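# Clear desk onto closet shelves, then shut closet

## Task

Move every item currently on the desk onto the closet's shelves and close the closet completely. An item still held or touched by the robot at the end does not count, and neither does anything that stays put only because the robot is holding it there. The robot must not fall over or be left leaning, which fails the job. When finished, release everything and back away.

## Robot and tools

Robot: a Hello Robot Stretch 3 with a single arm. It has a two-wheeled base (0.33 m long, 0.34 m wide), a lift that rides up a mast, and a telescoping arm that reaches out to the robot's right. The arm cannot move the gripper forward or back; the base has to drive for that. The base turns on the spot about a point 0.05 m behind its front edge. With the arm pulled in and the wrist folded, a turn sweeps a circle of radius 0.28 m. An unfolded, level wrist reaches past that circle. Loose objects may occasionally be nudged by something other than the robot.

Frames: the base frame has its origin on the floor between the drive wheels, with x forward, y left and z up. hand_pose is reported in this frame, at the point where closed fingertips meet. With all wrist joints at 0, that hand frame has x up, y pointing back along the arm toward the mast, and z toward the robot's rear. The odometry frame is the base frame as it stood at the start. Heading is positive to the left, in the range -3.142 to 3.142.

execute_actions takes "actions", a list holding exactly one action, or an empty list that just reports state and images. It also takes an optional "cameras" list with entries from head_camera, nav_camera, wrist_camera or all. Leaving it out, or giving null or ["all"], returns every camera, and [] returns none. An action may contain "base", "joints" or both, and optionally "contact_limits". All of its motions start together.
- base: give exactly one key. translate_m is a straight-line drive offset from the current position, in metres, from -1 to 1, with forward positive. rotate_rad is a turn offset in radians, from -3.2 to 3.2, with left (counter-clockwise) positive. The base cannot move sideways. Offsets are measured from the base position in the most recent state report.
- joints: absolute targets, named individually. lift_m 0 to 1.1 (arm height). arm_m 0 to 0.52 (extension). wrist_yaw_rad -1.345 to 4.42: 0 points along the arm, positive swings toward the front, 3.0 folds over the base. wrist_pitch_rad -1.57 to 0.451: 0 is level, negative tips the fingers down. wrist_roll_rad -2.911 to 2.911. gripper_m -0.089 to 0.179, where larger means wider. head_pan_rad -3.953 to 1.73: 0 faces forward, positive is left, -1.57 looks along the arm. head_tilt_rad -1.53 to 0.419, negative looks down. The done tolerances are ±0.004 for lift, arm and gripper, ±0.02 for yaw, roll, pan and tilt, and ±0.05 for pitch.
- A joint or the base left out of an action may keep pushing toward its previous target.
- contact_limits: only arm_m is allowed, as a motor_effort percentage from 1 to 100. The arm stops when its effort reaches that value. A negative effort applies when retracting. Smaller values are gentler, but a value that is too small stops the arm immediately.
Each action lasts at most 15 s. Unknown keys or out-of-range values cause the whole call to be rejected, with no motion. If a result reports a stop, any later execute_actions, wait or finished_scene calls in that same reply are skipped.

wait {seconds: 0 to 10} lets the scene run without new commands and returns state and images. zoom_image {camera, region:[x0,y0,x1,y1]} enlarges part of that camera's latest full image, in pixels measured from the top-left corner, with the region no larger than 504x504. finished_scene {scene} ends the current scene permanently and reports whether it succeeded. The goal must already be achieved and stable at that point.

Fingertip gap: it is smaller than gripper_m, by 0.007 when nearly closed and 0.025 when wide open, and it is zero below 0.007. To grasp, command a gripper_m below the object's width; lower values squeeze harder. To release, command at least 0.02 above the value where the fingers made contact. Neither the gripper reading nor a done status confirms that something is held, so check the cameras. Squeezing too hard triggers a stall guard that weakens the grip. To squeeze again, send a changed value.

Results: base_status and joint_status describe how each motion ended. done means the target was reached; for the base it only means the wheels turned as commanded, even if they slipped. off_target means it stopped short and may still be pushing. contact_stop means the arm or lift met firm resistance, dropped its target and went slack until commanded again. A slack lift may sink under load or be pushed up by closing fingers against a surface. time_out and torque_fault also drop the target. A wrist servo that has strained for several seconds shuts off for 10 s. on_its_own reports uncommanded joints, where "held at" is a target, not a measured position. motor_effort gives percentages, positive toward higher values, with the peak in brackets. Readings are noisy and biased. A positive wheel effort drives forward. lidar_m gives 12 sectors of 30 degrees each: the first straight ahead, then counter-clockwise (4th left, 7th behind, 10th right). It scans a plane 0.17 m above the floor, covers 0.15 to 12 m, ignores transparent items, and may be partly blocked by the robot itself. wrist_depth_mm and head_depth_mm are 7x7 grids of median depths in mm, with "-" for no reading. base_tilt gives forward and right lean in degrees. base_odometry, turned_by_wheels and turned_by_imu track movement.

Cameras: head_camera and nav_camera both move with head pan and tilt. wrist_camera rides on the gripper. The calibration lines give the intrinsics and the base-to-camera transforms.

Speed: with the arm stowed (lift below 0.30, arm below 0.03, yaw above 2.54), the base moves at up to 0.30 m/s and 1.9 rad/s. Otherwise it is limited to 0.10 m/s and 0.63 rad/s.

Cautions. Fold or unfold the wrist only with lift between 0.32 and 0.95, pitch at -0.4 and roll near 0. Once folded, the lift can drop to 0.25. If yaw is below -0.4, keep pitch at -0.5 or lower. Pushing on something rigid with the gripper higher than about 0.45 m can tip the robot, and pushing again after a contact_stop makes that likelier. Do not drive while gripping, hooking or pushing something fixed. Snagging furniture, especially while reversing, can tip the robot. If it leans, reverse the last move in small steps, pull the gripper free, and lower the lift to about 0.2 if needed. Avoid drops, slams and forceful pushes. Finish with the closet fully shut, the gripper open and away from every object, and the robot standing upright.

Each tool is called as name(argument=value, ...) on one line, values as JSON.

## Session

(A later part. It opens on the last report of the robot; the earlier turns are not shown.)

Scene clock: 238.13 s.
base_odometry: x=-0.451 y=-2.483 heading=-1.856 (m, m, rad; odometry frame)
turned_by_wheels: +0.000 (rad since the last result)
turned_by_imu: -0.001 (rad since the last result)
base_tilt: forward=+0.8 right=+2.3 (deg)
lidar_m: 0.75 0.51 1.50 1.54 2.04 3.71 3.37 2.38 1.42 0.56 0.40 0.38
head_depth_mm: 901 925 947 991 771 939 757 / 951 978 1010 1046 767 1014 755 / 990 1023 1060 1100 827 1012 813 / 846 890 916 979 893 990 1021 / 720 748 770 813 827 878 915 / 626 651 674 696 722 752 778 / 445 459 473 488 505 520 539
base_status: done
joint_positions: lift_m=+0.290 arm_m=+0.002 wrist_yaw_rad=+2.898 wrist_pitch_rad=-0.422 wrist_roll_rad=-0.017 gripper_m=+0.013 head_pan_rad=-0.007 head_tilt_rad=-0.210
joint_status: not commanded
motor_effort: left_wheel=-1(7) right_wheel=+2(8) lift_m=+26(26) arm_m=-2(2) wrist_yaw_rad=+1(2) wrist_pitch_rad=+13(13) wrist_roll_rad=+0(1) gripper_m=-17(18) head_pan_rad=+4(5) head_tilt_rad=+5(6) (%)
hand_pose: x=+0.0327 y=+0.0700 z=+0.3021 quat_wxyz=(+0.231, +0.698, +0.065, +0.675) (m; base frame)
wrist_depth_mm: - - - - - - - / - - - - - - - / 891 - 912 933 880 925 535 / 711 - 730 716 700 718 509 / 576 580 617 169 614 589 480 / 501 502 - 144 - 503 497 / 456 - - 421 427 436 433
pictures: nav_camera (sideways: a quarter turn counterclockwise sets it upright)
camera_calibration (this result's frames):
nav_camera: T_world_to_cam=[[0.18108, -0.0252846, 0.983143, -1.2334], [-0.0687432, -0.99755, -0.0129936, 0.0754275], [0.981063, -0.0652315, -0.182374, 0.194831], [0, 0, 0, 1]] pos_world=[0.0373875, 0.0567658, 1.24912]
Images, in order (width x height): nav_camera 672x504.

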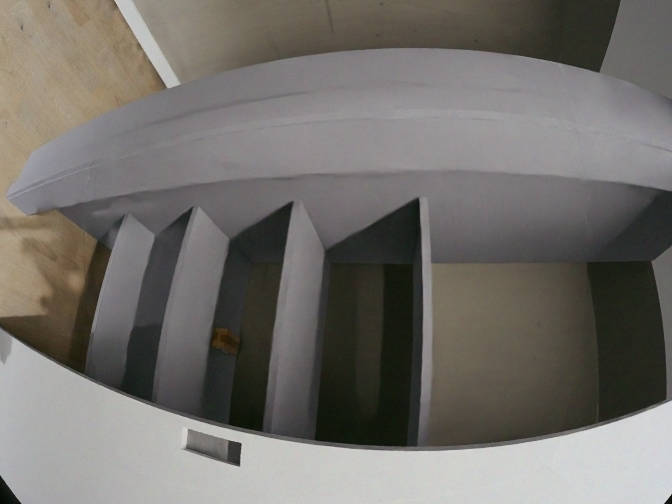

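execute_actions(actions=[{"base":{"translate_m":-0.1}}], cameras=[])

execute_actions(actions=[{"base":{"rotate_rad":1.04},"joints":{"head_pan_rad":-1.57,"head_tilt_rad":-0.6}}], cameras=["nav_camera","head_camera"])

Scene clock: 240.10 s.
base_odometry: x=-0.422 y=-2.387 heading=-1.856 (m, m, rad; odometry frame)
turned_by_wheels: +0.000 (rad since the last result)
turned_by_imu: +0.000 (rad since the last result)
base_tilt: forward=+0.8 right=+2.3 (deg)
lidar_m: 0.68 0.60 1.54 1.59 2.10 3.21 3.30 2.34 2.22 0.62 0.49 0.47
head_depth_mm: 976 1007 1033 1070 836 1014 819 / 1030 1069 1092 1129 905 992 1024 / 1080 1118 1160 1201 985 1011 1090 / 929 973 1018 1072 1051 1012 1132 / 794 821 843 887 916 959 1015 / 563 585 604 625 649 675 698 / 497 514 531 547 570 596 622
base_status: done
joint_positions: lift_m=+0.290 arm_m=+0.002 wrist_yaw_rad=+2.898 wrist_pitch_rad=-0.422 wrist_roll_rad=-0.017 gripper_m=+0.013 head_pan_rad=-0.007 head_tilt_rad=-0.210
joint_status: not commanded
motor_effort: left_wheel=-1(9) right_wheel=+2(5) lift_m=+27(26) arm_m=-3(3) wrist_yaw_rad=+1(1) wrist_pitch_rad=+13(13) wrist_roll_rad=+1(1) gripper_m=-17(18) head_pan_rad=+5(4) head_tilt_rad=+5(5) (%)
hand_pose: x=+0.0327 y=+0.0700 z=+0.3021 quat_wxyz=(+0.231, +0.698, +0.065, +0.675) (m; base frame)
wrist_depth_mm: - - - - - - - / - - - - - - - / 918 - 937 891 950 903 929 / 708 - 719 718 718 714 670 / 583 570 608 169 607 597 571 / 493 500 - 144 - 506 492 / 454 - - 419 431 437 442
pictures: none
No camera images: the call's "cameras" was empty. Leave "cameras" out to get every camera's image.

Scene clock: 242.13 s.
base_odometry: x=-0.422 y=-2.387 heading=-0.816 (m, m, rad; odometry frame)
turned_by_wheels: +1.040 (rad since the last result)
turned_by_imu: +1.032 (rad since the last result)
base_tilt: forward=+0.8 right=+2.4 (deg)
lidar_m: 1.55 1.58 2.09 3.62 3.32 2.34 2.23 0.63 0.49 0.47 0.68 0.60
head_depth_mm: 353 391 437 495 572 680 833 / 356 392 439 497 576 680 839 / 354 393 440 500 577 685 840 / 356 395 442 511 581 688 845 / 922 1022 805 1077 1203 1376 1220 / 935 1023 866 1075 1202 1427 1212 / 936 1028 869 1079 1196 1379 1213
base_status: done
joint_positions: lift_m=+0.290 arm_m=+0.002 wrist_yaw_rad=+2.898 wrist_pitch_rad=-0.422 wrist_roll_rad=-0.017 gripper_m=+0.013 head_pan_rad=-1.563 head_tilt_rad=-0.593
joint_status: all done
motor_effort: left_wheel=-1(9) right_wheel=+3(9) lift_m=+26(26) arm_m=-2(2) wrist_yaw_rad=+2(2) wrist_pitch_rad=+12(13) wrist_roll_rad=+1(1) gripper_m=-17(18) head_pan_rad=-4(58) head_tilt_rad=-4(28) (%)
hand_pose: x=+0.0327 y=+0.0700 z=+0.3021 quat_wxyz=(+0.231, +0.698, +0.065, +0.675) (m; base frame)
wrist_depth_mm: - - - - - - - / - - - - - - - / 914 - 906 915 896 931 930 / 698 - 699 701 723 728 714 / 574 570 608 170 617 589 597 / 489 495 - 144 - 504 496 / 454 - - 426 436 432 427
pictures: head_camera (sideways: a quarter turn clockwise sets it upright), nav_camera (sideways: a quarter turn counterclockwise sets it upright)
camera_calibration (this result's frames):
head_camera: T_world_to_cam=[[-0.0168397, 0.534292, -0.845132, 1.11899], [0.998598, 0.0514047, 0.0126005, -0.0195179], [0.0501761, -0.843735, -0.534409, 0.650569], [0, 0, 0, 1]] pos_world=[0.00569085, -0.0479546, 1.29361]
nav_camera: T_world_to_cam=[[-0.0197849, -0.535706, 0.844173, -1.05079], [-0.998464, 0.0542862, 0.0110486, 0.049798], [-0.0517457, -0.842658, -0.535957, 0.661276], [0, 0, 0, 1]] pos_world=[0.0631499, -0.0083891, 1.24092]
Images, in order (width x height): head_camera 896x504, nav_camera 672x504.

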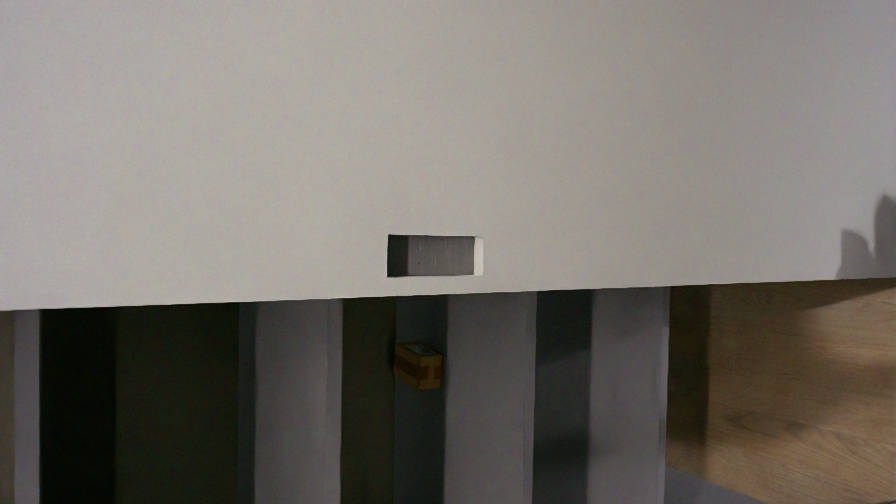

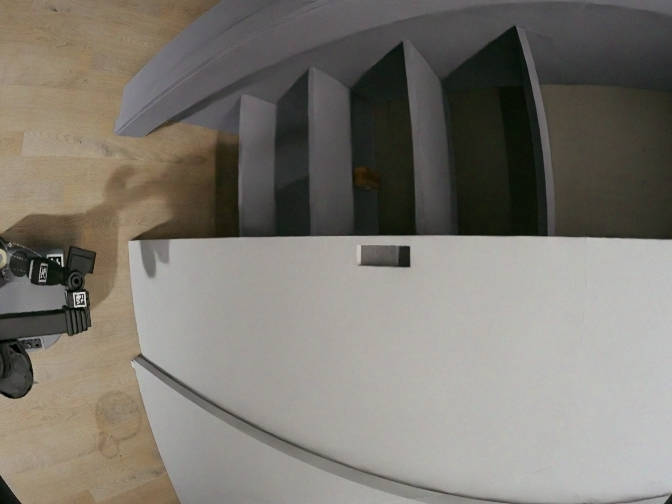

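execute_actions(actions=[{"base":{"translate_m":0.38},"joints":{"lift_m":0.74}}], cameras=[])

execute_actions(actions=[{"joints":{"wrist_yaw_rad":0,"wrist_pitch_rad":-0.1}}], cameras=["wrist_camera","head_camera"])

Scene clock: 247.60 s.
base_odometry: x=-0.162 y=-2.664 heading=-0.816 (m, m, rad; odometry frame)
turned_by_wheels: +0.000 (rad since the last result)
turned_by_imu: -0.001 (rad since the last result)
base_tilt: forward=+0.9 right=+2.3 (deg)
lidar_m: 1.17 1.20 1.57 3.64 3.75 2.74 1.90 0.67 0.56 0.39 0.38 1.23
head_depth_mm: 904 1001 878 1071 1164 1347 1223 / 912 1006 872 1078 1169 1393 1215 / 909 1012 872 1056 1165 1386 1227 / 918 1009 866 1078 1169 1379 1223 / 897 1002 753 948 573 590 701 / 308 314 347 388 448 543 688 / 285 305 348 404 470 559 690
base_status: done
joint_positions: lift_m=+0.740 arm_m=+0.002 wrist_yaw_rad=+2.898 wrist_pitch_rad=-0.422 wrist_roll_rad=-0.017 gripper_m=+0.013 head_pan_rad=-1.563 head_tilt_rad=-0.593
joint_status: all done
motor_effort: left_wheel=-1(6) right_wheel=+3(8) lift_m=+45(45) arm_m=-2(2) wrist_yaw_rad=+2(2) wrist_pitch_rad=+12(13) wrist_roll_rad=+1(0) gripper_m=-18(18) head_pan_rad=-4(5) head_tilt_rad=-3(3) (%)
hand_pose: x=+0.0327 y=+0.0700 z=+0.7515 quat_wxyz=(+0.231, +0.698, +0.065, +0.675) (m; base frame)
wrist_depth_mm: - - - - - - - / - - - - - - - / - - - - - - - / - - - - - - - / - - - 169 - - - / - - - 144 - - - / 892 877 863 839 892 868 847
pictures: none
No camera images: the call's "cameras" was empty. Leave "cameras" out to get every camera's image.

Scene clock: 250.73 s.
base_odometry: x=-0.162 y=-2.664 heading=-0.816 (m, m, rad; odometry frame)
turned_by_wheels: +0.000 (rad since the last result)
turned_by_imu: +0.371 (rad since the last result)
base_tilt: forward=-0.4 right=+0.5 (deg)
lidar_m: 1.12 1.34 2.49 3.32 2.98 2.65 0.84 0.60 0.43 0.38 1.25 1.12
head_depth_mm: 316 426 779 1142 955 1093 1239 / 313 343 378 432 509 1057 1216 / 337 368 407 454 513 559 663 / 352 388 432 487 557 637 788 / 368 406 455 523 619 1418 1217 / 1117 1240 1408 1614 1803 1511 1252 / 1185 1322 1504 1652 1775 1519 1248
base_status: not commanded
joint_positions: lift_m=+0.740 arm_m=+0.002 wrist_yaw_rad=+0.012 wrist_pitch_rad=-0.190 wrist_roll_rad=-0.015 gripper_m=+0.013 head_pan_rad=-1.563 head_tilt_rad=-0.593
joint_status: wrist_pitch_rad off_target (ended at -0.190, target -0.100); the others done
on_its_own: wrist_pitch_rad is at rest, and its effort (+52) is outside its rest range (-20 to +32)
motor_effort: left_wheel=-3(12) right_wheel=-1(8) lift_m=+42(45) arm_m=+0(2) wrist_yaw_rad=-10(87) wrist_pitch_rad=+52(53) wrist_roll_rad=-1(1) gripper_m=-20(30) head_pan_rad=-4(4) head_tilt_rad=-3(3) (%)
hand_pose: x=-0.0185 y=-0.3940 z=+0.8065 quat_wxyz=(+0.710, +0.072, -0.698, -0.063) (m; base frame)
wrist_depth_mm: 883 213 187 167 141 582 663 / 901 - 199 177 147 722 690 / 919 - 210 187 154 767 690 / 914 - 225 196 161 520 555 / 969 - 243 168 166 842 765 / 967 - 261 142 184 741 759 / - - 279 237 194 620 627
pictures: head_camera (sideways: a quarter turn clockwise sets it upright), wrist_camera
camera_calibration (this result's frames):
head_camera: T_world_to_cam=[[-0.016671, 0.5344, -0.845067, 1.1189], [0.998615, 0.0510864, 0.0126058, -0.0195248], [0.0499079, -0.843686, -0.534512, 0.650704], [0, 0, 0, 1]] pos_world=[0.00567563, -0.0479534, 1.2936]
wrist_camera: T_world_to_cam=[[-0.99815, -0.0460872, 0.0396651, -0.0649908], [-0.0541695, 0.377632, -0.92437, 0.921766], [0.0276228, -0.924808, -0.37943, 0.110774], [0, 0, 0, 1]] pos_world=[-0.0179988, -0.248639, 0.896662]
Images, in order (width x height): head_camera 896x504, wrist_camera 644x364.

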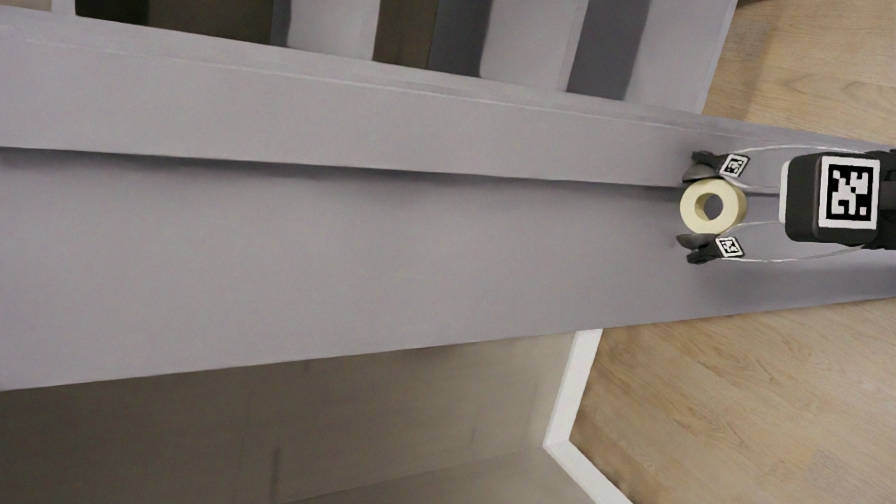

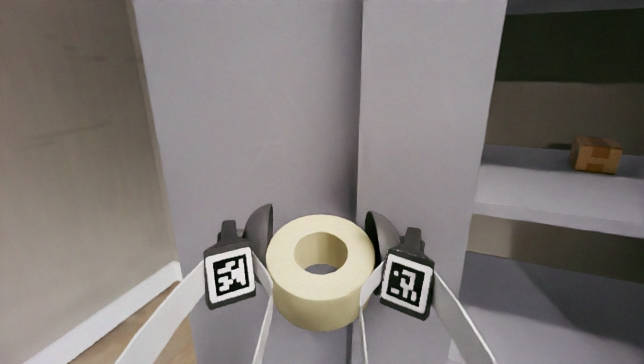

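execute_actions(actions=[{"joints":{"wrist_pitch_rad":-0.9}}], cameras=[])

execute_actions(actions=[{"base":{"rotate_rad":-0.37}}], cameras=[])

execute_actions(actions=[{"base":{"translate_m":-0.08}}], cameras=["head_camera","wrist_camera"])

Scene clock: 255.10 s.
base_odometry: x=-0.162 y=-2.664 heading=-0.816 (m, m, rad; odometry frame)
turned_by_wheels: +0.000 (rad since the last result)
turned_by_imu: -0.115 (rad since the last result)
base_tilt: forward=+0.8 right=+2.4 (deg)
lidar_m: 1.12 1.26 2.06 3.32 3.15 2.65 0.93 0.59 1.13 0.38 0.43 1.13
head_depth_mm: 883 971 800 1067 1125 1086 1214 / 304 332 741 1025 1161 1340 1216 / 288 312 347 394 463 575 1163 / 302 333 374 423 490 580 701 / 312 347 390 445 519 623 777 / 321 358 405 465 577 1406 1213 / 334 1131 1326 1540 1718 1451 1212
base_status: not commanded
joint_positions: lift_m=+0.740 arm_m=+0.002 wrist_yaw_rad=+0.000 wrist_pitch_rad=-0.911 wrist_roll_rad=-0.021 gripper_m=+0.013 head_pan_rad=-1.566 head_tilt_rad=-0.599
joint_status: all done
motor_effort: left_wheel=+1(53) right_wheel=+1(49) lift_m=+38(42) arm_m=+0(3) wrist_yaw_rad=+0(13) wrist_pitch_rad=+7(50) wrist_roll_rad=+3(5) gripper_m=-20(20) head_pan_rad=-3(4) head_tilt_rad=+0(4) (%)
hand_pose: x=-0.0216 y=-0.2850 z=+0.6613 quat_wxyz=(+0.642, +0.314, -0.628, -0.308) (m; base frame)
wrist_depth_mm: - 215 195 162 588 591 593 / - 270 237 194 - 562 549 / - 956 299 242 940 955 957 / 923 902 418 345 886 889 889 / 829 821 820 167 838 844 830 / 784 788 - 144 - 767 577 / 723 739 730 736 730 716 708
pictures: none
No camera images: the call's "cameras" was empty. Leave "cameras" out to get every camera's image.

Scene clock: 256.87 s.
base_odometry: x=-0.162 y=-2.664 heading=-1.186 (m, m, rad; odometry frame)
turned_by_wheels: -0.370 (rad since the last result)
turned_by_imu: -0.368 (rad since the last result)
base_tilt: forward=+0.8 right=+2.3 (deg)
lidar_m: 1.13 1.13 1.39 2.73 3.67 2.91 2.65 0.78 0.59 0.39 0.38 1.24
head_depth_mm: 948 1042 932 1075 1204 1414 994 / 943 1031 853 1064 1200 1416 1213 / 929 1018 854 1072 1202 1378 1248 / 924 1009 851 1067 1160 1378 1248 / 917 1006 850 1021 905 707 706 / 347 317 349 387 445 531 669 / - 300 337 388 456 540 658
base_status: done
joint_positions: lift_m=+0.740 arm_m=+0.002 wrist_yaw_rad=+0.000 wrist_pitch_rad=-0.911 wrist_roll_rad=-0.021 gripper_m=+0.013 head_pan_rad=-1.566 head_tilt_rad=-0.599
joint_status: not commanded
motor_effort: left_wheel=+4(7) right_wheel=-2(3) lift_m=+38(37) arm_m=+0(0) wrist_yaw_rad=+0(0) wrist_pitch_rad=+7(7) wrist_roll_rad=+3(3) gripper_m=-19(18) head_pan_rad=-3(2) head_tilt_rad=+0(1) (%)
hand_pose: x=-0.0216 y=-0.2850 z=+0.6613 quat_wxyz=(+0.642, +0.314, -0.628, -0.308) (m; base frame)
wrist_depth_mm: 156 210 588 599 621 611 603 / 177 205 900 - - - 363 / 225 228 851 - 940 943 433 / 294 284 409 874 874 605 598 / 821 418 407 167 816 792 799 / 775 754 - 145 - 760 769 / 729 750 724 719 714 731 722
pictures: none
No camera images: the call's "cameras" was empty. Leave "cameras" out to get every camera's image.

Scene clock: 259.43 s.
base_odometry: x=-0.192 y=-2.590 heading=-1.186 (m, m, rad; odometry frame)
turned_by_wheels: +0.000 (rad since the last result)
turned_by_imu: +0.000 (rad since the last result)
base_tilt: forward=+0.8 right=+2.3 (deg)
lidar_m: 1.21 1.21 1.48 2.93 3.66 2.83 2.56 0.80 0.55 1.14 0.40 0.49
head_depth_mm: 957 1057 929 1049 1164 762 918 / 952 1041 928 1067 1193 1421 1190 / 942 1025 921 1073 1199 1416 1243 / 929 1025 851 1066 1201 1412 1248 / 924 1009 851 1066 1197 1382 1223 / 919 1001 851 1061 897 690 718 / 800 850 457 443 473 539 684
base_status: done
joint_positions: lift_m=+0.740 arm_m=+0.002 wrist_yaw_rad=+0.000 wrist_pitch_rad=-0.911 wrist_roll_rad=-0.021 gripper_m=+0.013 head_pan_rad=-1.566 head_tilt_rad=-0.599
joint_status: not commanded
motor_effort: left_wheel=+3(5) right_wheel=-2(5) lift_m=+38(37) arm_m=+0(0) wrist_yaw_rad=+0(1) wrist_pitch_rad=+7(7) wrist_roll_rad=+3(3) gripper_m=-17(18) head_pan_rad=-2(2) head_tilt_rad=+0(0) (%)
hand_pose: x=-0.0216 y=-0.2850 z=+0.6613 quat_wxyz=(+0.642, +0.314, -0.628, -0.308) (m; base frame)
wrist_depth_mm: 254 594 600 609 617 605 298 / 245 559 - - - 389 360 / 249 351 962 - 960 446 461 / 292 349 884 864 881 585 637 / 429 441 531 167 794 797 798 / 779 771 - 144 - 764 762 / 722 731 740 727 721 724 720
pictures: head_camera (sideways: a quarter turn clockwise sets it upright), wrist_camera
camera_calibration (this result's frames):
head_camera: T_world_to_cam=[[-0.0153686, 0.539398, -0.841911, 1.11478], [0.998739, 0.0485304, 0.0128612, -0.019858], [0.0477955, -0.840651, -0.539464, 0.65716], [0, 0, 0, 1]] pos_world=[0.00555624, -0.0479027, 1.29331]
wrist_camera: T_world_to_cam=[[-0.99839, -0.0556085, 0.0111896, -0.0412436], [-0.0547912, 0.894389, -0.443921, 0.575794], [0.014678, -0.443819, -0.895996, 0.635081], [0, 0, 0, 1]] pos_world=[-0.0189505, -0.235416, 0.825098]
Images, in order (width x height): head_camera 896x504, wrist_camera 644x364.

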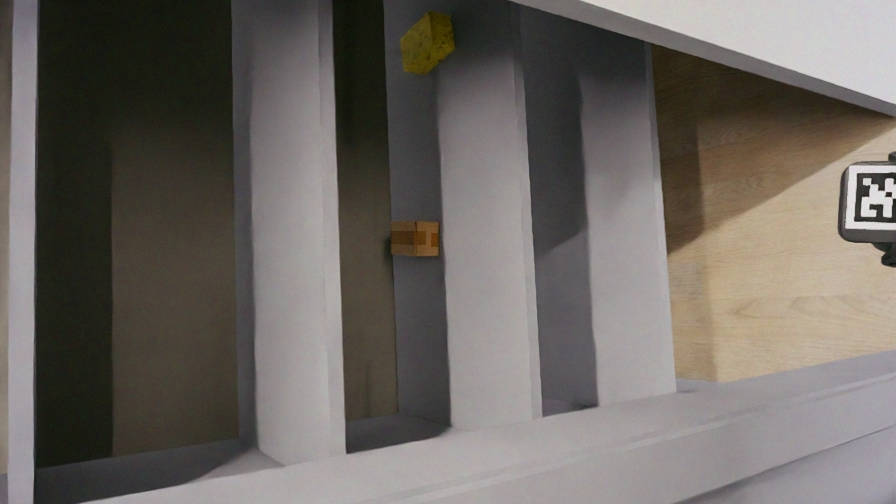

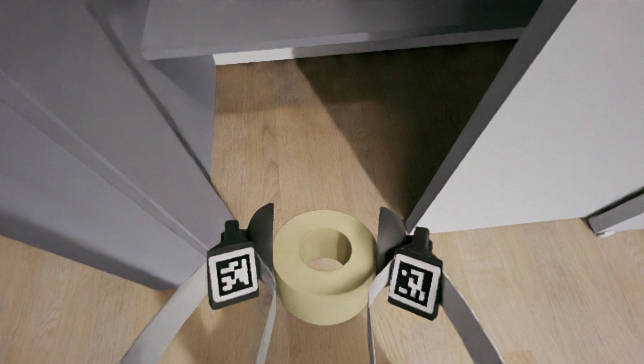

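execute_actions(actions=[{"base":{"rotate_rad":0.2}}], cameras=[])

execute_actions(actions=[{"joints":{"wrist_pitch_rad":-0.1}}], cameras=["head_camera","wrist_camera"])

Scene clock: 260.80 s.
base_odometry: x=-0.192 y=-2.590 heading=-0.986 (m, m, rad; odometry frame)
turned_by_wheels: +0.200 (rad since the last result)
turned_by_imu: +0.199 (rad since the last result)
base_tilt: forward=+0.9 right=+2.3 (deg)
lidar_m: 1.21 1.27 1.77 3.29 3.50 2.64 1.45 0.64 0.55 0.42 0.40 1.24
head_depth_mm: 906 1004 859 1069 1161 1337 1218 / 915 1012 855 1057 1161 1383 1213 / 925 1010 853 1064 1196 1372 1245 / 936 1025 855 1064 1194 1419 1251 / 814 889 518 536 576 635 766 / 312 338 377 423 497 604 773 / 301 338 386 449 523 629 856
base_status: done
joint_positions: lift_m=+0.740 arm_m=+0.002 wrist_yaw_rad=+0.000 wrist_pitch_rad=-0.911 wrist_roll_rad=-0.021 gripper_m=+0.013 head_pan_rad=-1.566 head_tilt_rad=-0.599
joint_status: not commanded
motor_effort: left_wheel=-2(6) right_wheel=+3(5) lift_m=+38(38) arm_m=+0(0) wrist_yaw_rad=+1(0) wrist_pitch_rad=+7(7) wrist_roll_rad=+3(3) gripper_m=-19(19) head_pan_rad=-2(3) head_tilt_rad=+0(1) (%)
hand_pose: x=-0.0216 y=-0.2850 z=+0.6613 quat_wxyz=(+0.642, +0.314, -0.628, -0.308) (m; base frame)
wrist_depth_mm: 188 203 598 600 598 589 581 / 247 230 366 - - - - / 319 279 374 - 948 932 364 / 874 399 408 898 890 911 425 / 847 816 530 167 834 638 568 / 766 774 - 145 - 754 758 / 720 728 748 704 727 742 733
pictures: none
No camera images: the call's "cameras" was empty. Leave "cameras" out to get every camera's image.

Scene clock: 262.03 s.
base_odometry: x=-0.192 y=-2.590 heading=-0.986 (m, m, rad; odometry frame)
turned_by_wheels: +0.000 (rad since the last result)
turned_by_imu: +0.000 (rad since the last result)
base_tilt: forward=+0.8 right=+2.4 (deg)
lidar_m: 1.20 1.26 1.77 3.28 3.53 2.63 1.46 0.63 0.55 0.42 0.41 1.24
head_depth_mm: 907 1004 857 1071 1161 1344 1214 / 916 1009 858 1052 1156 1380 1217 / 926 1006 853 1067 1197 1347 - / 938 1023 850 1061 1191 1384 1219 / 813 885 519 538 577 634 768 / 312 337 377 424 496 604 766 / 300 338 387 449 525 630 848
base_status: not commanded
joint_positions: lift_m=+0.740 arm_m=+0.002 wrist_yaw_rad=+0.000 wrist_pitch_rad=-0.127 wrist_roll_rad=-0.021 gripper_m=+0.013 head_pan_rad=-1.566 head_tilt_rad=-0.599
joint_status: all done
motor_effort: left_wheel=-2(2) right_wheel=+3(2) lift_m=+38(37) arm_m=-1(1) wrist_yaw_rad=+0(1) wrist_pitch_rad=+15(15) wrist_roll_rad=+3(3) gripper_m=-19(18) head_pan_rad=-3(3) head_tilt_rad=-1(0) (%)
hand_pose: x=-0.0215 y=-0.3982 z=+0.8224 quat_wxyz=(+0.713, +0.045, -0.698, -0.045) (m; base frame)
wrist_depth_mm: 152 197 538 708 676 657 618 / 154 201 587 834 806 777 774 / 157 203 599 857 854 859 813 / 161 205 540 597 621 633 599 / 168 207 516 168 916 896 888 / 175 209 - 145 - 810 834 / 187 200 609 627 660 660 653
pictures: head_camera (sideways: a quarter turn clockwise sets it upright), wrist_camera
camera_calibration (this result's frames):
head_camera: T_world_to_cam=[[-0.0153687, 0.539398, -0.841911, 1.11478], [0.998739, 0.0485305, 0.0128612, -0.019858], [0.0477956, -0.840651, -0.539463, 0.657159], [0, 0, 0, 1]] pos_world=[0.00555625, -0.0479027, 1.29331]
wrist_camera: T_world_to_cam=[[-0.998353, -0.0319194, 0.0476641, -0.0698078], [-0.0553722, 0.319132, -0.946091, 0.932426], [0.0149876, -0.947173, -0.320374, 0.0553024], [0, 0, 0, 1]] pos_world=[-0.0188912, -0.247414, 0.903205]
Images, in order (width x height): head_camera 896x504, wrist_camera 644x364.

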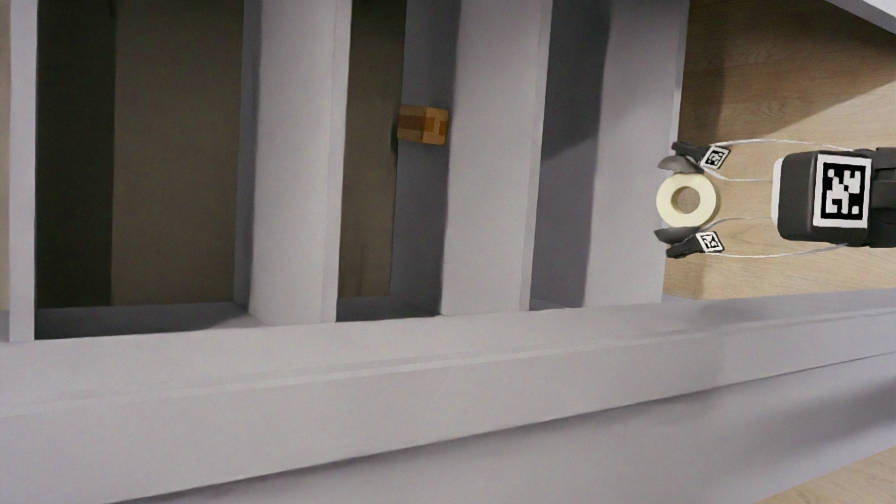

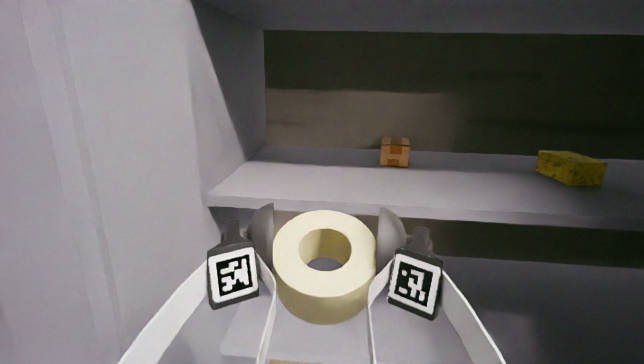

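execute_actions(actions=[{"joints":{"arm_m":0.5,"wrist_pitch_rad":-0.3}}], cameras=["wrist_camera"])

execute_actions(actions=[{"joints":{"lift_m":0.66}}], cameras=["wrist_camera"])

Scene clock: 266.97 s.
base_odometry: x=-0.192 y=-2.590 heading=-0.986 (m, m, rad; odometry frame)
turned_by_wheels: +0.000 (rad since the last result)
turned_by_imu: +0.000 (rad since the last result)
base_tilt: forward=+0.8 right=+2.4 (deg)
lidar_m: 1.20 1.26 1.77 3.30 3.50 2.64 1.45 0.64 0.55 0.42 0.40 1.24
head_depth_mm: 906 999 858 1069 1157 1088 - / 914 1007 858 1175 1162 1371 1205 / 927 1006 851 - 1201 1377 1214 / 935 1023 856 1066 1192 1414 1216 / 577 889 518 539 573 633 771 / 311 337 376 423 497 604 769 / 300 339 386 448 523 630 850
base_status: not commanded
joint_positions: lift_m=+0.740 arm_m=+0.500 wrist_yaw_rad=+0.000 wrist_pitch_rad=-0.318 wrist_roll_rad=-0.021 gripper_m=+0.013 head_pan_rad=-1.566 head_tilt_rad=-0.599
joint_status: all done
motor_effort: left_wheel=-2(2) right_wheel=+2(3) lift_m=+38(37) arm_m=+2(4) wrist_yaw_rad=+1(1) wrist_pitch_rad=+10(15) wrist_roll_rad=+3(3) gripper_m=-19(19) head_pan_rad=-3(3) head_tilt_rad=-1(0) (%)
hand_pose: x=-0.0216 y=-0.8806 z=+0.7757 quat_wxyz=(+0.706, +0.113, -0.691, -0.111) (m; base frame)
wrist_depth_mm: 234 318 355 347 343 336 327 / 234 321 382 375 365 361 351 / 237 322 405 411 392 384 376 / 242 312 340 344 345 246 349 / 243 267 279 167 269 235 275 / 219 216 - 144 - 224 227 / 185 187 188 182 189 190 191
pictures: wrist_camera
camera_calibration (this result's frames):
wrist_camera: T_world_to_cam=[[-0.998361, -0.040225, 0.0407, -0.0849278], [-0.0552574, 0.492837, -0.868365, 1.13493], [0.0148715, -0.869191, -0.494252, -0.212998], [0, 0, 0, 1]] pos_world=[-0.0189077, -0.747888, 0.883717]
Images, in order (width x height): wrist_camera 644x364.

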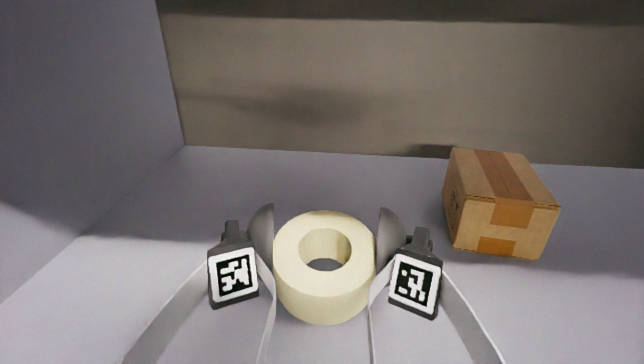

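Scene clock: 268.27 s.
base_odometry: x=-0.192 y=-2.590 heading=-0.986 (m, m, rad; odometry frame)
turned_by_wheels: +0.000 (rad since the last result)
turned_by_imu: +0.000 (rad since the last result)
base_tilt: forward=+0.7 right=+2.4 (deg)
lidar_m: 1.21 1.26 1.77 3.31 3.50 2.64 1.45 0.64 0.55 0.42 0.40 1.24
head_depth_mm: 904 1000 858 1070 1151 1337 1266 / 915 1009 854 1063 1154 1382 1219 / 928 1011 855 1178 1188 1379 1215 / 937 1020 854 1066 1200 1415 1226 / 815 886 520 537 575 635 770 / 313 338 377 424 496 605 772 / 301 339 387 449 524 632 856
base_status: not commanded
joint_positions: lift_m=+0.677 arm_m=+0.500 wrist_yaw_rad=+0.000 wrist_pitch_rad=-0.239 wrist_roll_rad=-0.021 gripper_m=+0.013 head_pan_rad=-1.566 head_tilt_rad=-0.599
joint_status: lift_m contact_stop (moved -0.063 of -0.080)
on_its_own: lift_m is slack since a contact_stop, until your next command for it (your +0.660 is given up); wrist_pitch_rad is at rest, and its effort (-34) is outside its rest range (-20 to +32)
motor_effort: left_wheel=-1(2) right_wheel=+2(4) lift_m=+35(38) arm_m=+1(2) wrist_yaw_rad=+0(1) wrist_pitch_rad=-34(45) wrist_roll_rad=+3(3) gripper_m=-18(18) head_pan_rad=-2(3) head_tilt_rad=+0(0) (%)
hand_pose: x=-0.0216 y=-0.8880 z=+0.7313 quat_wxyz=(+0.710, +0.085, -0.694, -0.084) (m; base frame)
wrist_depth_mm: 234 316 362 354 342 333 326 / 235 321 382 373 365 357 341 / 237 318 395 383 385 253 364 / 239 272 276 279 281 212 267 / 205 206 216 170 221 212 213 / 165 165 - 141 - 169 170 / 137 137 137 139 139 140 142
pictures: wrist_camera
camera_calibration (this result's frames):
wrist_camera: T_world_to_cam=[[-0.99836, -0.0369412, 0.0437441, -0.0827245], [-0.055289, 0.4235, -0.904207, 1.06463], [0.0148769, -0.905143, -0.424847, -0.32407], [0, 0, 0, 1]] pos_world=[-0.0189054, -0.747255, 0.828583]
Images, in order (width x height): wrist_camera 644x364.

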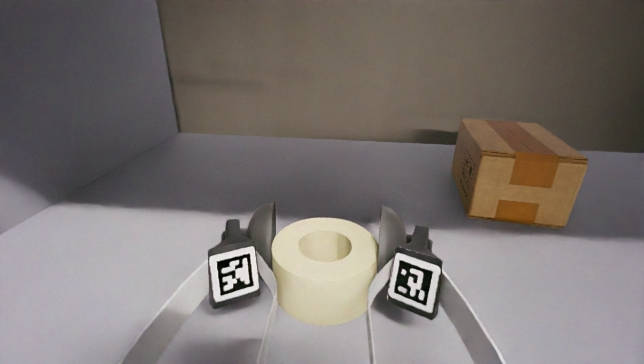

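execute_actions(actions=[{"joints":{"lift_m":0.695,"gripper_m":0.1}}], cameras=[])

execute_actions(actions=[{"joints":{"lift_m":0.74}}], cameras=[])

execute_actions(actions=[{"joints":{"arm_m":0.0}}], cameras=["wrist_camera","nav_camera"])

Scene clock: 269.73 s.
base_odometry: x=-0.192 y=-2.590 heading=-0.986 (m, m, rad; odometry frame)
turned_by_wheels: +0.000 (rad since the last result)
turned_by_imu: +0.000 (rad since the last result)
base_tilt: forward=+0.8 right=+2.4 (deg)
lidar_m: 1.21 1.26 1.78 3.31 3.51 2.64 1.45 0.64 0.55 0.42 0.41 1.24
head_depth_mm: 905 1004 855 1069 1161 1210 - / 911 1007 853 1068 1170 1379 1213 / 924 1009 853 1178 1195 1385 1220 / 934 1023 851 1068 1194 1425 1213 / 579 885 518 539 577 633 768 / 312 337 377 423 496 603 769 / 300 338 387 448 524 630 853
base_status: not commanded
joint_positions: lift_m=+0.695 arm_m=+0.500 wrist_yaw_rad=-0.001 wrist_pitch_rad=-0.305 wrist_roll_rad=-0.021 gripper_m=+0.100 head_pan_rad=-1.566 head_tilt_rad=-0.599
joint_status: all done
motor_effort: left_wheel=-1(1) right_wheel=+2(2) lift_m=+44(48) arm_m=+1(1) wrist_yaw_rad=+1(1) wrist_pitch_rad=+3(34) wrist_roll_rad=+3(3) gripper_m=+0(80) head_pan_rad=-2(3) head_tilt_rad=-1(1) (%)
hand_pose: x=-0.0217 y=-0.8820 z=+0.7336 quat_wxyz=(+0.706, +0.108, -0.691, -0.107) (m; base frame)
wrist_depth_mm: 235 315 356 349 341 334 332 / 237 322 386 376 366 358 352 / 240 308 359 364 371 227 364 / 231 255 257 261 266 220 255 / 201 201 207 172 205 207 210 / 165 171 162 144 165 173 170 / 140 140 140 142 143 143 143
pictures: none
No camera images: the call's "cameras" was empty. Leave "cameras" out to get every camera's image.

Scene clock: 270.97 s.
base_odometry: x=-0.192 y=-2.590 heading=-0.986 (m, m, rad; odometry frame)
turned_by_wheels: +0.000 (rad since the last result)
turned_by_imu: +0.000 (rad since the last result)
base_tilt: forward=+0.8 right=+2.4 (deg)
lidar_m: 1.20 1.26 1.77 3.29 3.52 2.64 1.45 0.64 0.55 0.42 0.40 1.24
head_depth_mm: 904 1001 858 1066 1157 1087 - / 920 1005 854 1174 1159 1384 1201 / 924 1011 856 - 1203 1385 1211 / 935 1023 850 1063 1189 1409 1212 / 578 886 518 539 575 632 768 / 311 337 377 424 494 605 769 / 301 338 386 447 523 630 854
base_status: not commanded
joint_positions: lift_m=+0.740 arm_m=+0.500 wrist_yaw_rad=-0.001 wrist_pitch_rad=-0.314 wrist_roll_rad=-0.021 gripper_m=+0.100 head_pan_rad=-1.566 head_tilt_rad=-0.599
joint_status: all done
motor_effort: left_wheel=-1(1) right_wheel=+2(3) lift_m=+45(46) arm_m=+1(1) wrist_yaw_rad=+1(1) wrist_pitch_rad=+8(9) wrist_roll_rad=+3(3) gripper_m=+0(1) head_pan_rad=-3(2) head_tilt_rad=+0(1) (%)
hand_pose: x=-0.0217 y=-0.8810 z=+0.7762 quat_wxyz=(+0.706, +0.112, -0.691, -0.110) (m; base frame)
wrist_depth_mm: 235 315 352 351 345 335 328 / 236 324 385 374 362 356 355 / 241 324 410 404 393 390 381 / 243 311 342 348 348 248 355 / 244 267 280 269 270 235 276 / 220 228 214 199 225 229 228 / 186 187 187 166 189 190 192
pictures: none
No camera images: the call's "cameras" was empty. Leave "cameras" out to get every camera's image.

Scene clock: 275.80 s.
base_odometry: x=-0.192 y=-2.590 heading=-0.986 (m, m, rad; odometry frame)
turned_by_wheels: +0.000 (rad since the last result)
turned_by_imu: +0.000 (rad since the last result)
base_tilt: forward=+0.8 right=+2.2 (deg)
lidar_m: 1.21 1.26 1.77 3.29 3.50 2.64 1.45 0.64 0.55 0.42 0.40 1.24
head_depth_mm: 907 999 859 1066 1160 1349 1223 / 915 1006 856 1050 1159 1376 1221 / 926 1008 852 1064 1192 1379 1294 / 935 1022 852 1064 1195 1401 1225 / 815 884 518 537 573 633 767 / 312 338 377 424 496 605 771 / 301 338 387 448 523 631 853
base_status: not commanded
joint_positions: lift_m=+0.740 arm_m=+0.002 wrist_yaw_rad=-0.001 wrist_pitch_rad=-0.315 wrist_roll_rad=-0.021 gripper_m=+0.100 head_pan_rad=-1.566 head_tilt_rad=-0.599
joint_status: all done
joint sent to its limit — the command would take arm_m past its lower limit, so that joint was sent only as far as its limit.
motor_effort: left_wheel=-1(1) right_wheel=+2(2) lift_m=+44(45) arm_m=-2(4) wrist_yaw_rad=+1(1) wrist_pitch_rad=+9(9) wrist_roll_rad=+3(3) gripper_m=+1(0) head_pan_rad=-2(3) head_tilt_rad=+0(0) (%)
hand_pose: x=-0.0217 y=-0.3835 z=+0.7760 quat_wxyz=(+0.706, +0.112, -0.691, -0.111) (m; base frame)
wrist_depth_mm: 151 197 593 789 787 748 742 / 153 200 603 784 724 782 726 / 161 203 507 573 527 538 502 / 172 207 638 931 923 894 911 / 184 208 727 746 732 759 767 / 207 208 681 - 656 637 646 / 256 241 402 951 950 959 957
pictures: nav_camera (sideways: a quarter turn counterclockwise sets it upright), wrist_camera
camera_calibration (this result's frames):
nav_camera: T_world_to_cam=[[-0.0212597, -0.540703, 0.840945, -1.04657], [-0.998308, 0.0570158, 0.0114215, 0.0493116], [-0.0541228, -0.839279, -0.541, 0.667852], [0, 0, 0, 1]] pos_world=[0.0631243, -0.00818291, 1.24086]
wrist_camera: T_world_to_cam=[[-0.99839, -0.039421, 0.0407904, -0.0648724], [-0.0549074, 0.490938, -0.869463, 0.89028], [0.0142496, -0.870302, -0.492312, 0.217297], [0, 0, 0, 1]] pos_world=[-0.0189814, -0.250515, 0.883689]
Images, in order (width x height): nav_camera 672x504, wrist_camera 644x364.

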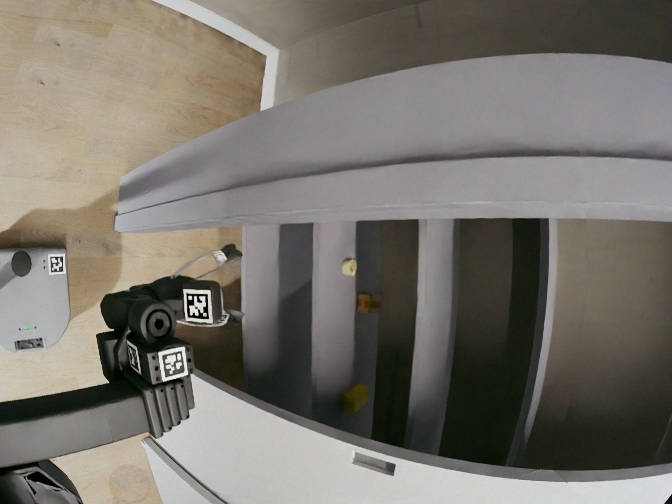

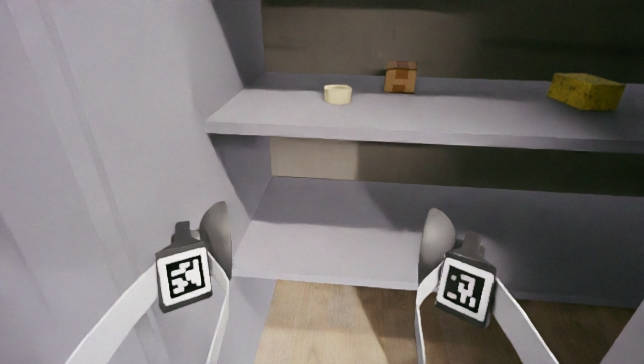

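execute_actions(actions=[{"joints":{"wrist_pitch_rad":-0.9,"gripper_m":-0.03}}], cameras=[])

execute_actions(actions=[{"joints":{"wrist_yaw_rad":1.57,"lift_m":0.93}}], cameras=[])

execute_actions(actions=[{"base":{"translate_m":0.3}}], cameras=[])

execute_actions(actions=[{"base":{"rotate_rad":-1.66},"joints":{"wrist_pitch_rad":0,"head_pan_rad":-0.5,"head_tilt_rad":-0.5}}])

Scene clock: 277.90 s.
base_odometry: x=-0.192 y=-2.590 heading=-0.986 (m, m, rad; odometry frame)
turned_by_wheels: +0.000 (rad since the last result)
turned_by_imu: +0.000 (rad since the last result)
base_tilt: forward=+0.8 right=+2.3 (deg)
lidar_m: 1.21 1.26 1.77 3.29 3.50 2.64 1.45 0.64 0.55 0.42 0.40 1.24
head_depth_mm: 905 998 859 1065 1165 1348 1211 / 916 1015 859 1056 1164 1379 1216 / 924 1012 857 1063 1196 1381 1250 / 932 1025 852 1068 1197 1411 1239 / 814 884 517 537 576 632 772 / 312 338 377 423 495 605 771 / 301 338 386 449 523 630 853
base_status: not commanded
joint_positions: lift_m=+0.740 arm_m=+0.002 wrist_yaw_rad=-0.001 wrist_pitch_rad=-0.906 wrist_roll_rad=-0.021 gripper_m=-0.029 head_pan_rad=-1.566 head_tilt_rad=-0.599
joint_status: all done
motor_effort: left_wheel=-1(1) right_wheel=+2(1) lift_m=+44(44) arm_m=-2(3) wrist_yaw_rad=+1(1) wrist_pitch_rad=+3(8) wrist_roll_rad=+3(3) gripper_m=-13(87) head_pan_rad=-3(2) head_tilt_rad=+0(0) (%)
hand_pose: x=-0.0217 y=-0.2864 z=+0.6618 quat_wxyz=(+0.642, +0.313, -0.629, -0.307) (m; base frame)
wrist_depth_mm: 186 202 604 606 602 604 587 / 246 230 368 - - - - / 314 273 384 - - 963 371 / 900 392 406 894 899 887 426 / 843 836 545 - 809 631 560 / 772 772 768 - 778 765 767 / 740 725 747 732 712 724 710
pictures: none
No camera images: the call's "cameras" was empty. Leave "cameras" out to get every camera's image.

Scene clock: 280.47 s.
base_odometry: x=-0.192 y=-2.590 heading=-0.986 (m, m, rad; odometry frame)
turned_by_wheels: +0.000 (rad since the last result)
turned_by_imu: +0.000 (rad since the last result)
base_tilt: forward=+0.9 right=+2.3 (deg)
lidar_m: 1.21 1.26 1.77 3.28 3.49 2.64 1.45 0.64 0.55 0.42 0.41 1.24
head_depth_mm: 903 1002 856 1072 1158 - - / 914 1006 857 1054 1152 - - / 930 1005 854 1067 1198 - - / 938 1025 851 1064 1196 1413 1253 / 819 888 517 537 576 634 761 / 312 338 377 424 496 605 704 / 300 338 386 450 524 630 853
base_status: not commanded
joint_positions: lift_m=+0.930 arm_m=+0.002 wrist_yaw_rad=+1.567 wrist_pitch_rad=-0.907 wrist_roll_rad=-0.020 gripper_m=-0.029 head_pan_rad=-1.566 head_tilt_rad=-0.599
joint_status: all done
motor_effort: left_wheel=-1(1) right_wheel=+2(2) lift_m=+45(47) arm_m=-2(3) wrist_yaw_rad=+3(4) wrist_pitch_rad=+4(4) wrist_roll_rad=+3(3) gripper_m=-13(14) head_pan_rad=-3(3) head_tilt_rad=+0(0) (%)
hand_pose: x=+0.1175 y=-0.1480 z=+0.8517 quat_wxyz=(+0.672, +0.666, -0.224, +0.236) (m; base frame)
wrist_depth_mm: - - - - - - - / - - - - - - - / - - - - - - 334 / - - - - - - 329 / - - - - - 500 321 / 944 961 976 - 847 482 301 / 916 903 896 892 892 564 351
pictures: none
No camera images: the call's "cameras" was empty. Leave "cameras" out to get every camera's image.

Scene clock: 284.63 s.
base_odometry: x=-0.027 y=-2.840 heading=-0.986 (m, m, rad; odometry frame)
turned_by_wheels: +0.000 (rad since the last result)
turned_by_imu: -0.001 (rad since the last result)
base_tilt: forward=+0.9 right=+2.3 (deg)
lidar_m: 0.90 0.95 1.33 3.63 3.81 2.95 1.48 0.76 0.42 0.41 1.20 0.93
head_depth_mm: 301 333 372 420 473 - - / 304 337 377 427 492 - - / 309 341 382 433 500 - - / 948 1039 1177 1306 1515 1413 1245 / 954 1058 1189 1354 1576 1464 1246 / 969 1070 1206 1380 1608 1455 1276 / 972 1084 1227 1398 1627 1449 1214
base_status: done
joint_positions: lift_m=+0.930 arm_m=+0.002 wrist_yaw_rad=+1.567 wrist_pitch_rad=-0.907 wrist_roll_rad=-0.020 gripper_m=-0.029 head_pan_rad=-1.566 head_tilt_rad=-0.599
joint_status: not commanded
motor_effort: left_wheel=-1(2) right_wheel=+1(4) lift_m=+45(44) arm_m=-2(2) wrist_yaw_rad=+3(2) wrist_pitch_rad=+4(4) wrist_roll_rad=+3(3) gripper_m=-13(14) head_pan_rad=-3(3) head_tilt_rad=+0(0) (%)
hand_pose: x=+0.1175 y=-0.1480 z=+0.8517 quat_wxyz=(+0.672, +0.666, -0.224, +0.236) (m; base frame)
wrist_depth_mm: - - 933 919 909 871 856 / - - - - - - - / - - - - - - - / - - - - - - - / - - - - - - - / 988 973 981 - 945 949 917 / 878 899 927 893 892 874 892
pictures: none
No camera images: the call's "cameras" was empty. Leave "cameras" out to get every camera's image.

Scene clock: 288.20 s.
base_odometry: x=-0.027 y=-2.840 heading=-2.646 (m, m, rad; odometry frame)
turned_by_wheels: -1.660 (rad since the last result)
turned_by_imu: -1.652 (rad since the last result)
base_tilt: forward=+0.9 right=+2.4 (deg)
lidar_m: 0.41 1.17 0.95 0.90 0.93 1.22 2.92 3.38 3.02 2.02 0.76 0.42
head_depth_mm: 1251 1419 1378 1201 863 993 1213 / 1193 1313 1212 1261 1432 1610 1183 / 1118 1245 1198 1252 1318 1541 1282 / 1052 1177 1078 1253 1276 1426 1281 / 328 353 387 427 480 540 633 / 311 339 372 411 460 517 589 / 305 329 358 391 430 479 544
base_status: done
joint_positions: lift_m=+0.930 arm_m=+0.002 wrist_yaw_rad=+1.568 wrist_pitch_rad=-0.024 wrist_roll_rad=-0.020 gripper_m=-0.029 head_pan_rad=-0.507 head_tilt_rad=-0.507
joint_status: all done
motor_effort: left_wheel=+4(7) right_wheel=-2(4) lift_m=+45(44) arm_m=-2(2) wrist_yaw_rad=+2(3) wrist_pitch_rad=+14(14) wrist_roll_rad=+3(3) gripper_m=-13(15) head_pan_rad=+4(57) head_tilt_rad=+4(13) (%)
hand_pose: x=+0.2342 y=-0.1481 z=+1.0382 quat_wxyz=(+0.512, +0.500, -0.489, +0.498) (m; base frame)
wrist_depth_mm: 959 318 315 304 766 736 750 / - - 320 314 - - - / - - 338 323 - - - / - - 348 338 - - - / - - 355 - - - - / - - 367 - 803 807 755 / - - 383 376 - - -
pictures: head_camera (sideways: a quarter turn clockwise sets it upright), nav_camera (sideways: a quarter turn counterclockwise sets it upright), wrist_camera
camera_calibration (this result's frames):
head_camera: T_world_to_cam=[[-0.408364, 0.212442, -0.887754, 1.17696], [0.446314, 0.894833, 0.00883313, -0.0112454], [0.796268, -0.39261, -0.460234, 0.549505], [0, 0, 0, 1]] pos_world=[0.0480943, -0.0242323, 1.29785]
nav_camera: T_world_to_cam=[[0.391623, -0.24505, 0.886894, -1.10902], [-0.53966, -0.841864, 0.00568743, 0.053978], [0.745251, -0.480848, -0.461937, 0.560104], [0, 0, 0, 1]] pos_world=[0.0460281, 0.0430025, 1.24201]
wrist_camera: T_world_to_cam=[[0.0243607, -0.998446, 0.050122, -0.202], [-0.220519, -0.0542687, -0.973872, 1.08316], [0.975078, 0.0126713, -0.221499, 0.172125], [0, 0, 0, 1]] pos_world=[0.0759437, -0.145086, 1.10311]
Images, in order (width x height): head_camera 896x504, nav_camera 672x504, wrist_camera 644x364.

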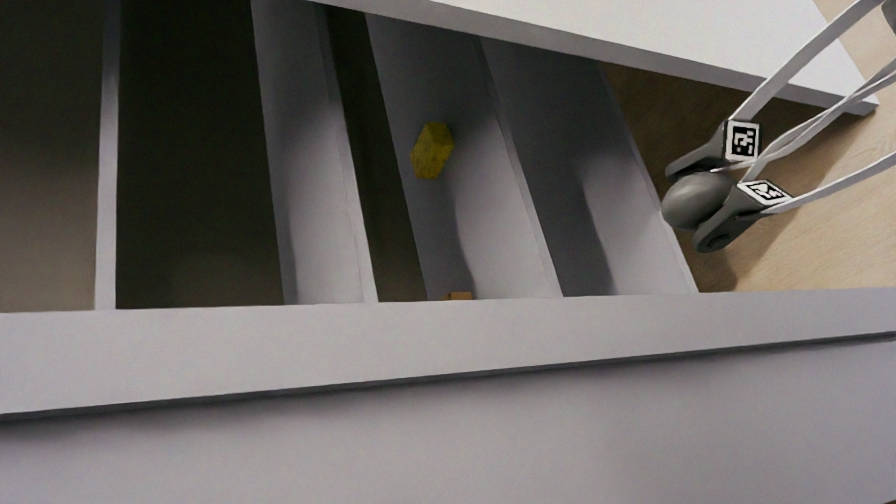

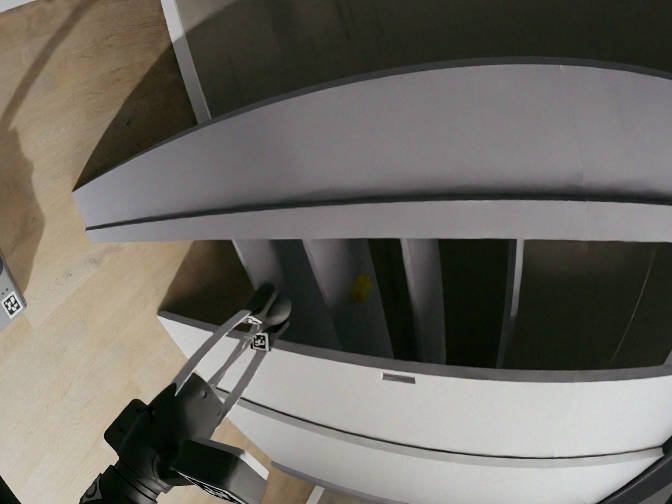

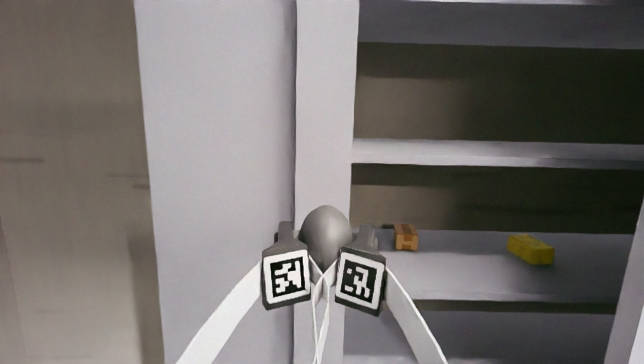

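Frame edge is ~0.03 right of the tip. Extend arm to find the handle.

execute_actions(actions=[{"joints":{"arm_m":0.48}}], cameras=["wrist_camera"])

Scene clock: 292.97 s.
base_odometry: x=-0.027 y=-2.840 heading=-2.646 (m, m, rad; odometry frame)
turned_by_wheels: +0.000 (rad since the last result)
turned_by_imu: +0.000 (rad since the last result)
base_tilt: forward=+0.8 right=+2.3 (deg)
lidar_m: 0.41 1.18 0.96 0.90 0.93 1.21 2.92 3.38 3.03 2.03 0.76 0.42
head_depth_mm: 1260 1427 1364 1200 871 995 1205 / 1197 1327 1209 1258 1445 1575 1185 / 1118 1242 1204 1248 1322 1510 1274 / 1050 1174 1079 1249 1274 1472 1275 / 329 356 388 428 478 542 634 / 310 340 374 411 460 519 590 / 305 329 358 391 431 480 543
base_status: not commanded
joint_positions: lift_m=+0.930 arm_m=+0.480 wrist_yaw_rad=+1.568 wrist_pitch_rad=-0.024 wrist_roll_rad=-0.020 gripper_m=-0.029 head_pan_rad=-0.507 head_tilt_rad=-0.507
joint_status: all done
motor_effort: left_wheel=+4(4) right_wheel=-2(2) lift_m=+44(44) arm_m=+2(2) wrist_yaw_rad=+1(2) wrist_pitch_rad=+14(14) wrist_roll_rad=+3(3) gripper_m=-13(14) head_pan_rad=+5(4) head_tilt_rad=+4(5) (%)
hand_pose: x=+0.2342 y=-0.6254 z=+1.0382 quat_wxyz=(+0.512, +0.500, -0.489, +0.499) (m; base frame)
wrist_depth_mm: 658 845 821 396 397 403 399 / 670 966 - 402 409 410 414 / 660 858 - 422 426 420 421 / 686 975 - 436 435 434 445 / 654 880 - - 451 447 460 / 674 804 811 - 469 478 466 / 668 917 - 489 479 483 472
pictures: wrist_camera
camera_calibration (this result's frames):
wrist_camera: T_world_to_cam=[[0.0247099, -0.998437, 0.050124, -0.678624], [-0.220431, -0.0543469, -0.973887, 1.05723], [0.975089, 0.0130157, -0.22143, 0.178316], [0, 0, 0, 1]] pos_world=[0.0759404, -0.622427, 1.10312]
Images, in order (width x height): wrist_camera 644x364.

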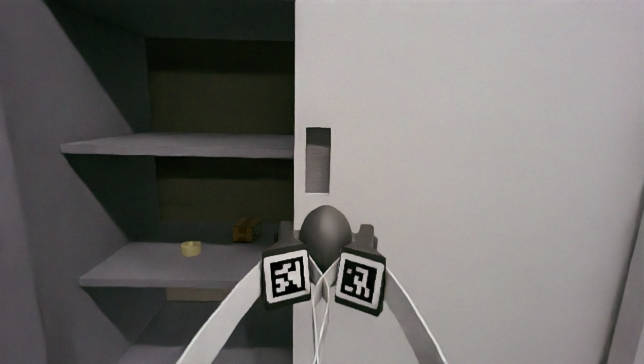

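execute_actions(actions=[{"base":{"translate_m":0.2},"joints":{"arm_m":0.47}}], cameras=["wrist_camera"])

Scene clock: 296.00 s.
base_odometry: x=-0.203 y=-2.935 heading=-2.646 (m, m, rad; odometry frame)
turned_by_wheels: +0.000 (rad since the last result)
turned_by_imu: -0.001 (rad since the last result)
base_tilt: forward=+0.7 right=+2.3 (deg)
lidar_m: 0.21 0.97 0.97 0.92 0.94 1.23 2.95 3.54 3.04 1.13 0.65 0.22
head_depth_mm: 1017 1162 999 1200 1228 1427 1285 / - - 949 1104 1034 1145 1285 / - - - - - 293 338 / - - - - - - 313 / - - - - - - 300 / - - - - - - - / - - - - - - -
base_status: done
joint_positions: lift_m=+0.930 arm_m=+0.470 wrist_yaw_rad=+1.568 wrist_pitch_rad=-0.024 wrist_roll_rad=-0.020 gripper_m=-0.029 head_pan_rad=-0.507 head_tilt_rad=-0.507
joint_status: all done
motor_effort: left_wheel=+3(8) right_wheel=-2(3) lift_m=+45(45) arm_m=-2(5) wrist_yaw_rad=+2(1) wrist_pitch_rad=+14(14) wrist_roll_rad=+3(2) gripper_m=-14(13) head_pan_rad=+5(4) head_tilt_rad=+4(4) (%)
hand_pose: x=+0.2342 y=-0.6159 z=+1.0382 quat_wxyz=(+0.512, +0.500, -0.489, +0.499) (m; base frame)
wrist_depth_mm: 664 820 812 215 214 215 214 / 669 863 875 220 220 220 222 / 653 829 877 227 229 228 231 / 620 845 889 245 237 236 236 / 671 929 921 - 245 244 247 / 654 745 739 - 251 255 256 / 598 580 592 260 262 263 262
pictures: wrist_camera
camera_calibration (this result's frames):
wrist_camera: T_world_to_cam=[[0.0247131, -0.998437, 0.050124, -0.66918], [-0.220431, -0.0543476, -0.973887, 1.05774], [0.975089, 0.0130189, -0.22143, 0.178195], [0, 0, 0, 1]] pos_world=[0.0759404, -0.612968, 1.10312]
Images, in order (width x height): wrist_camera 644x364.

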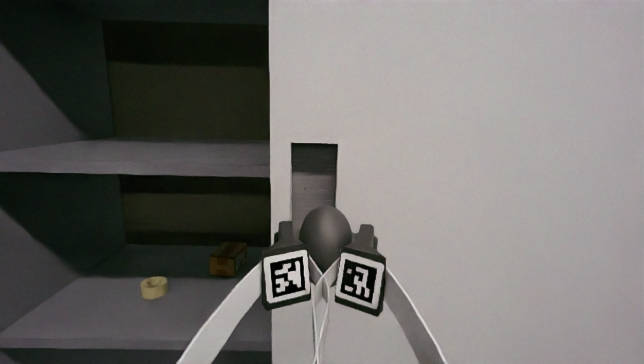

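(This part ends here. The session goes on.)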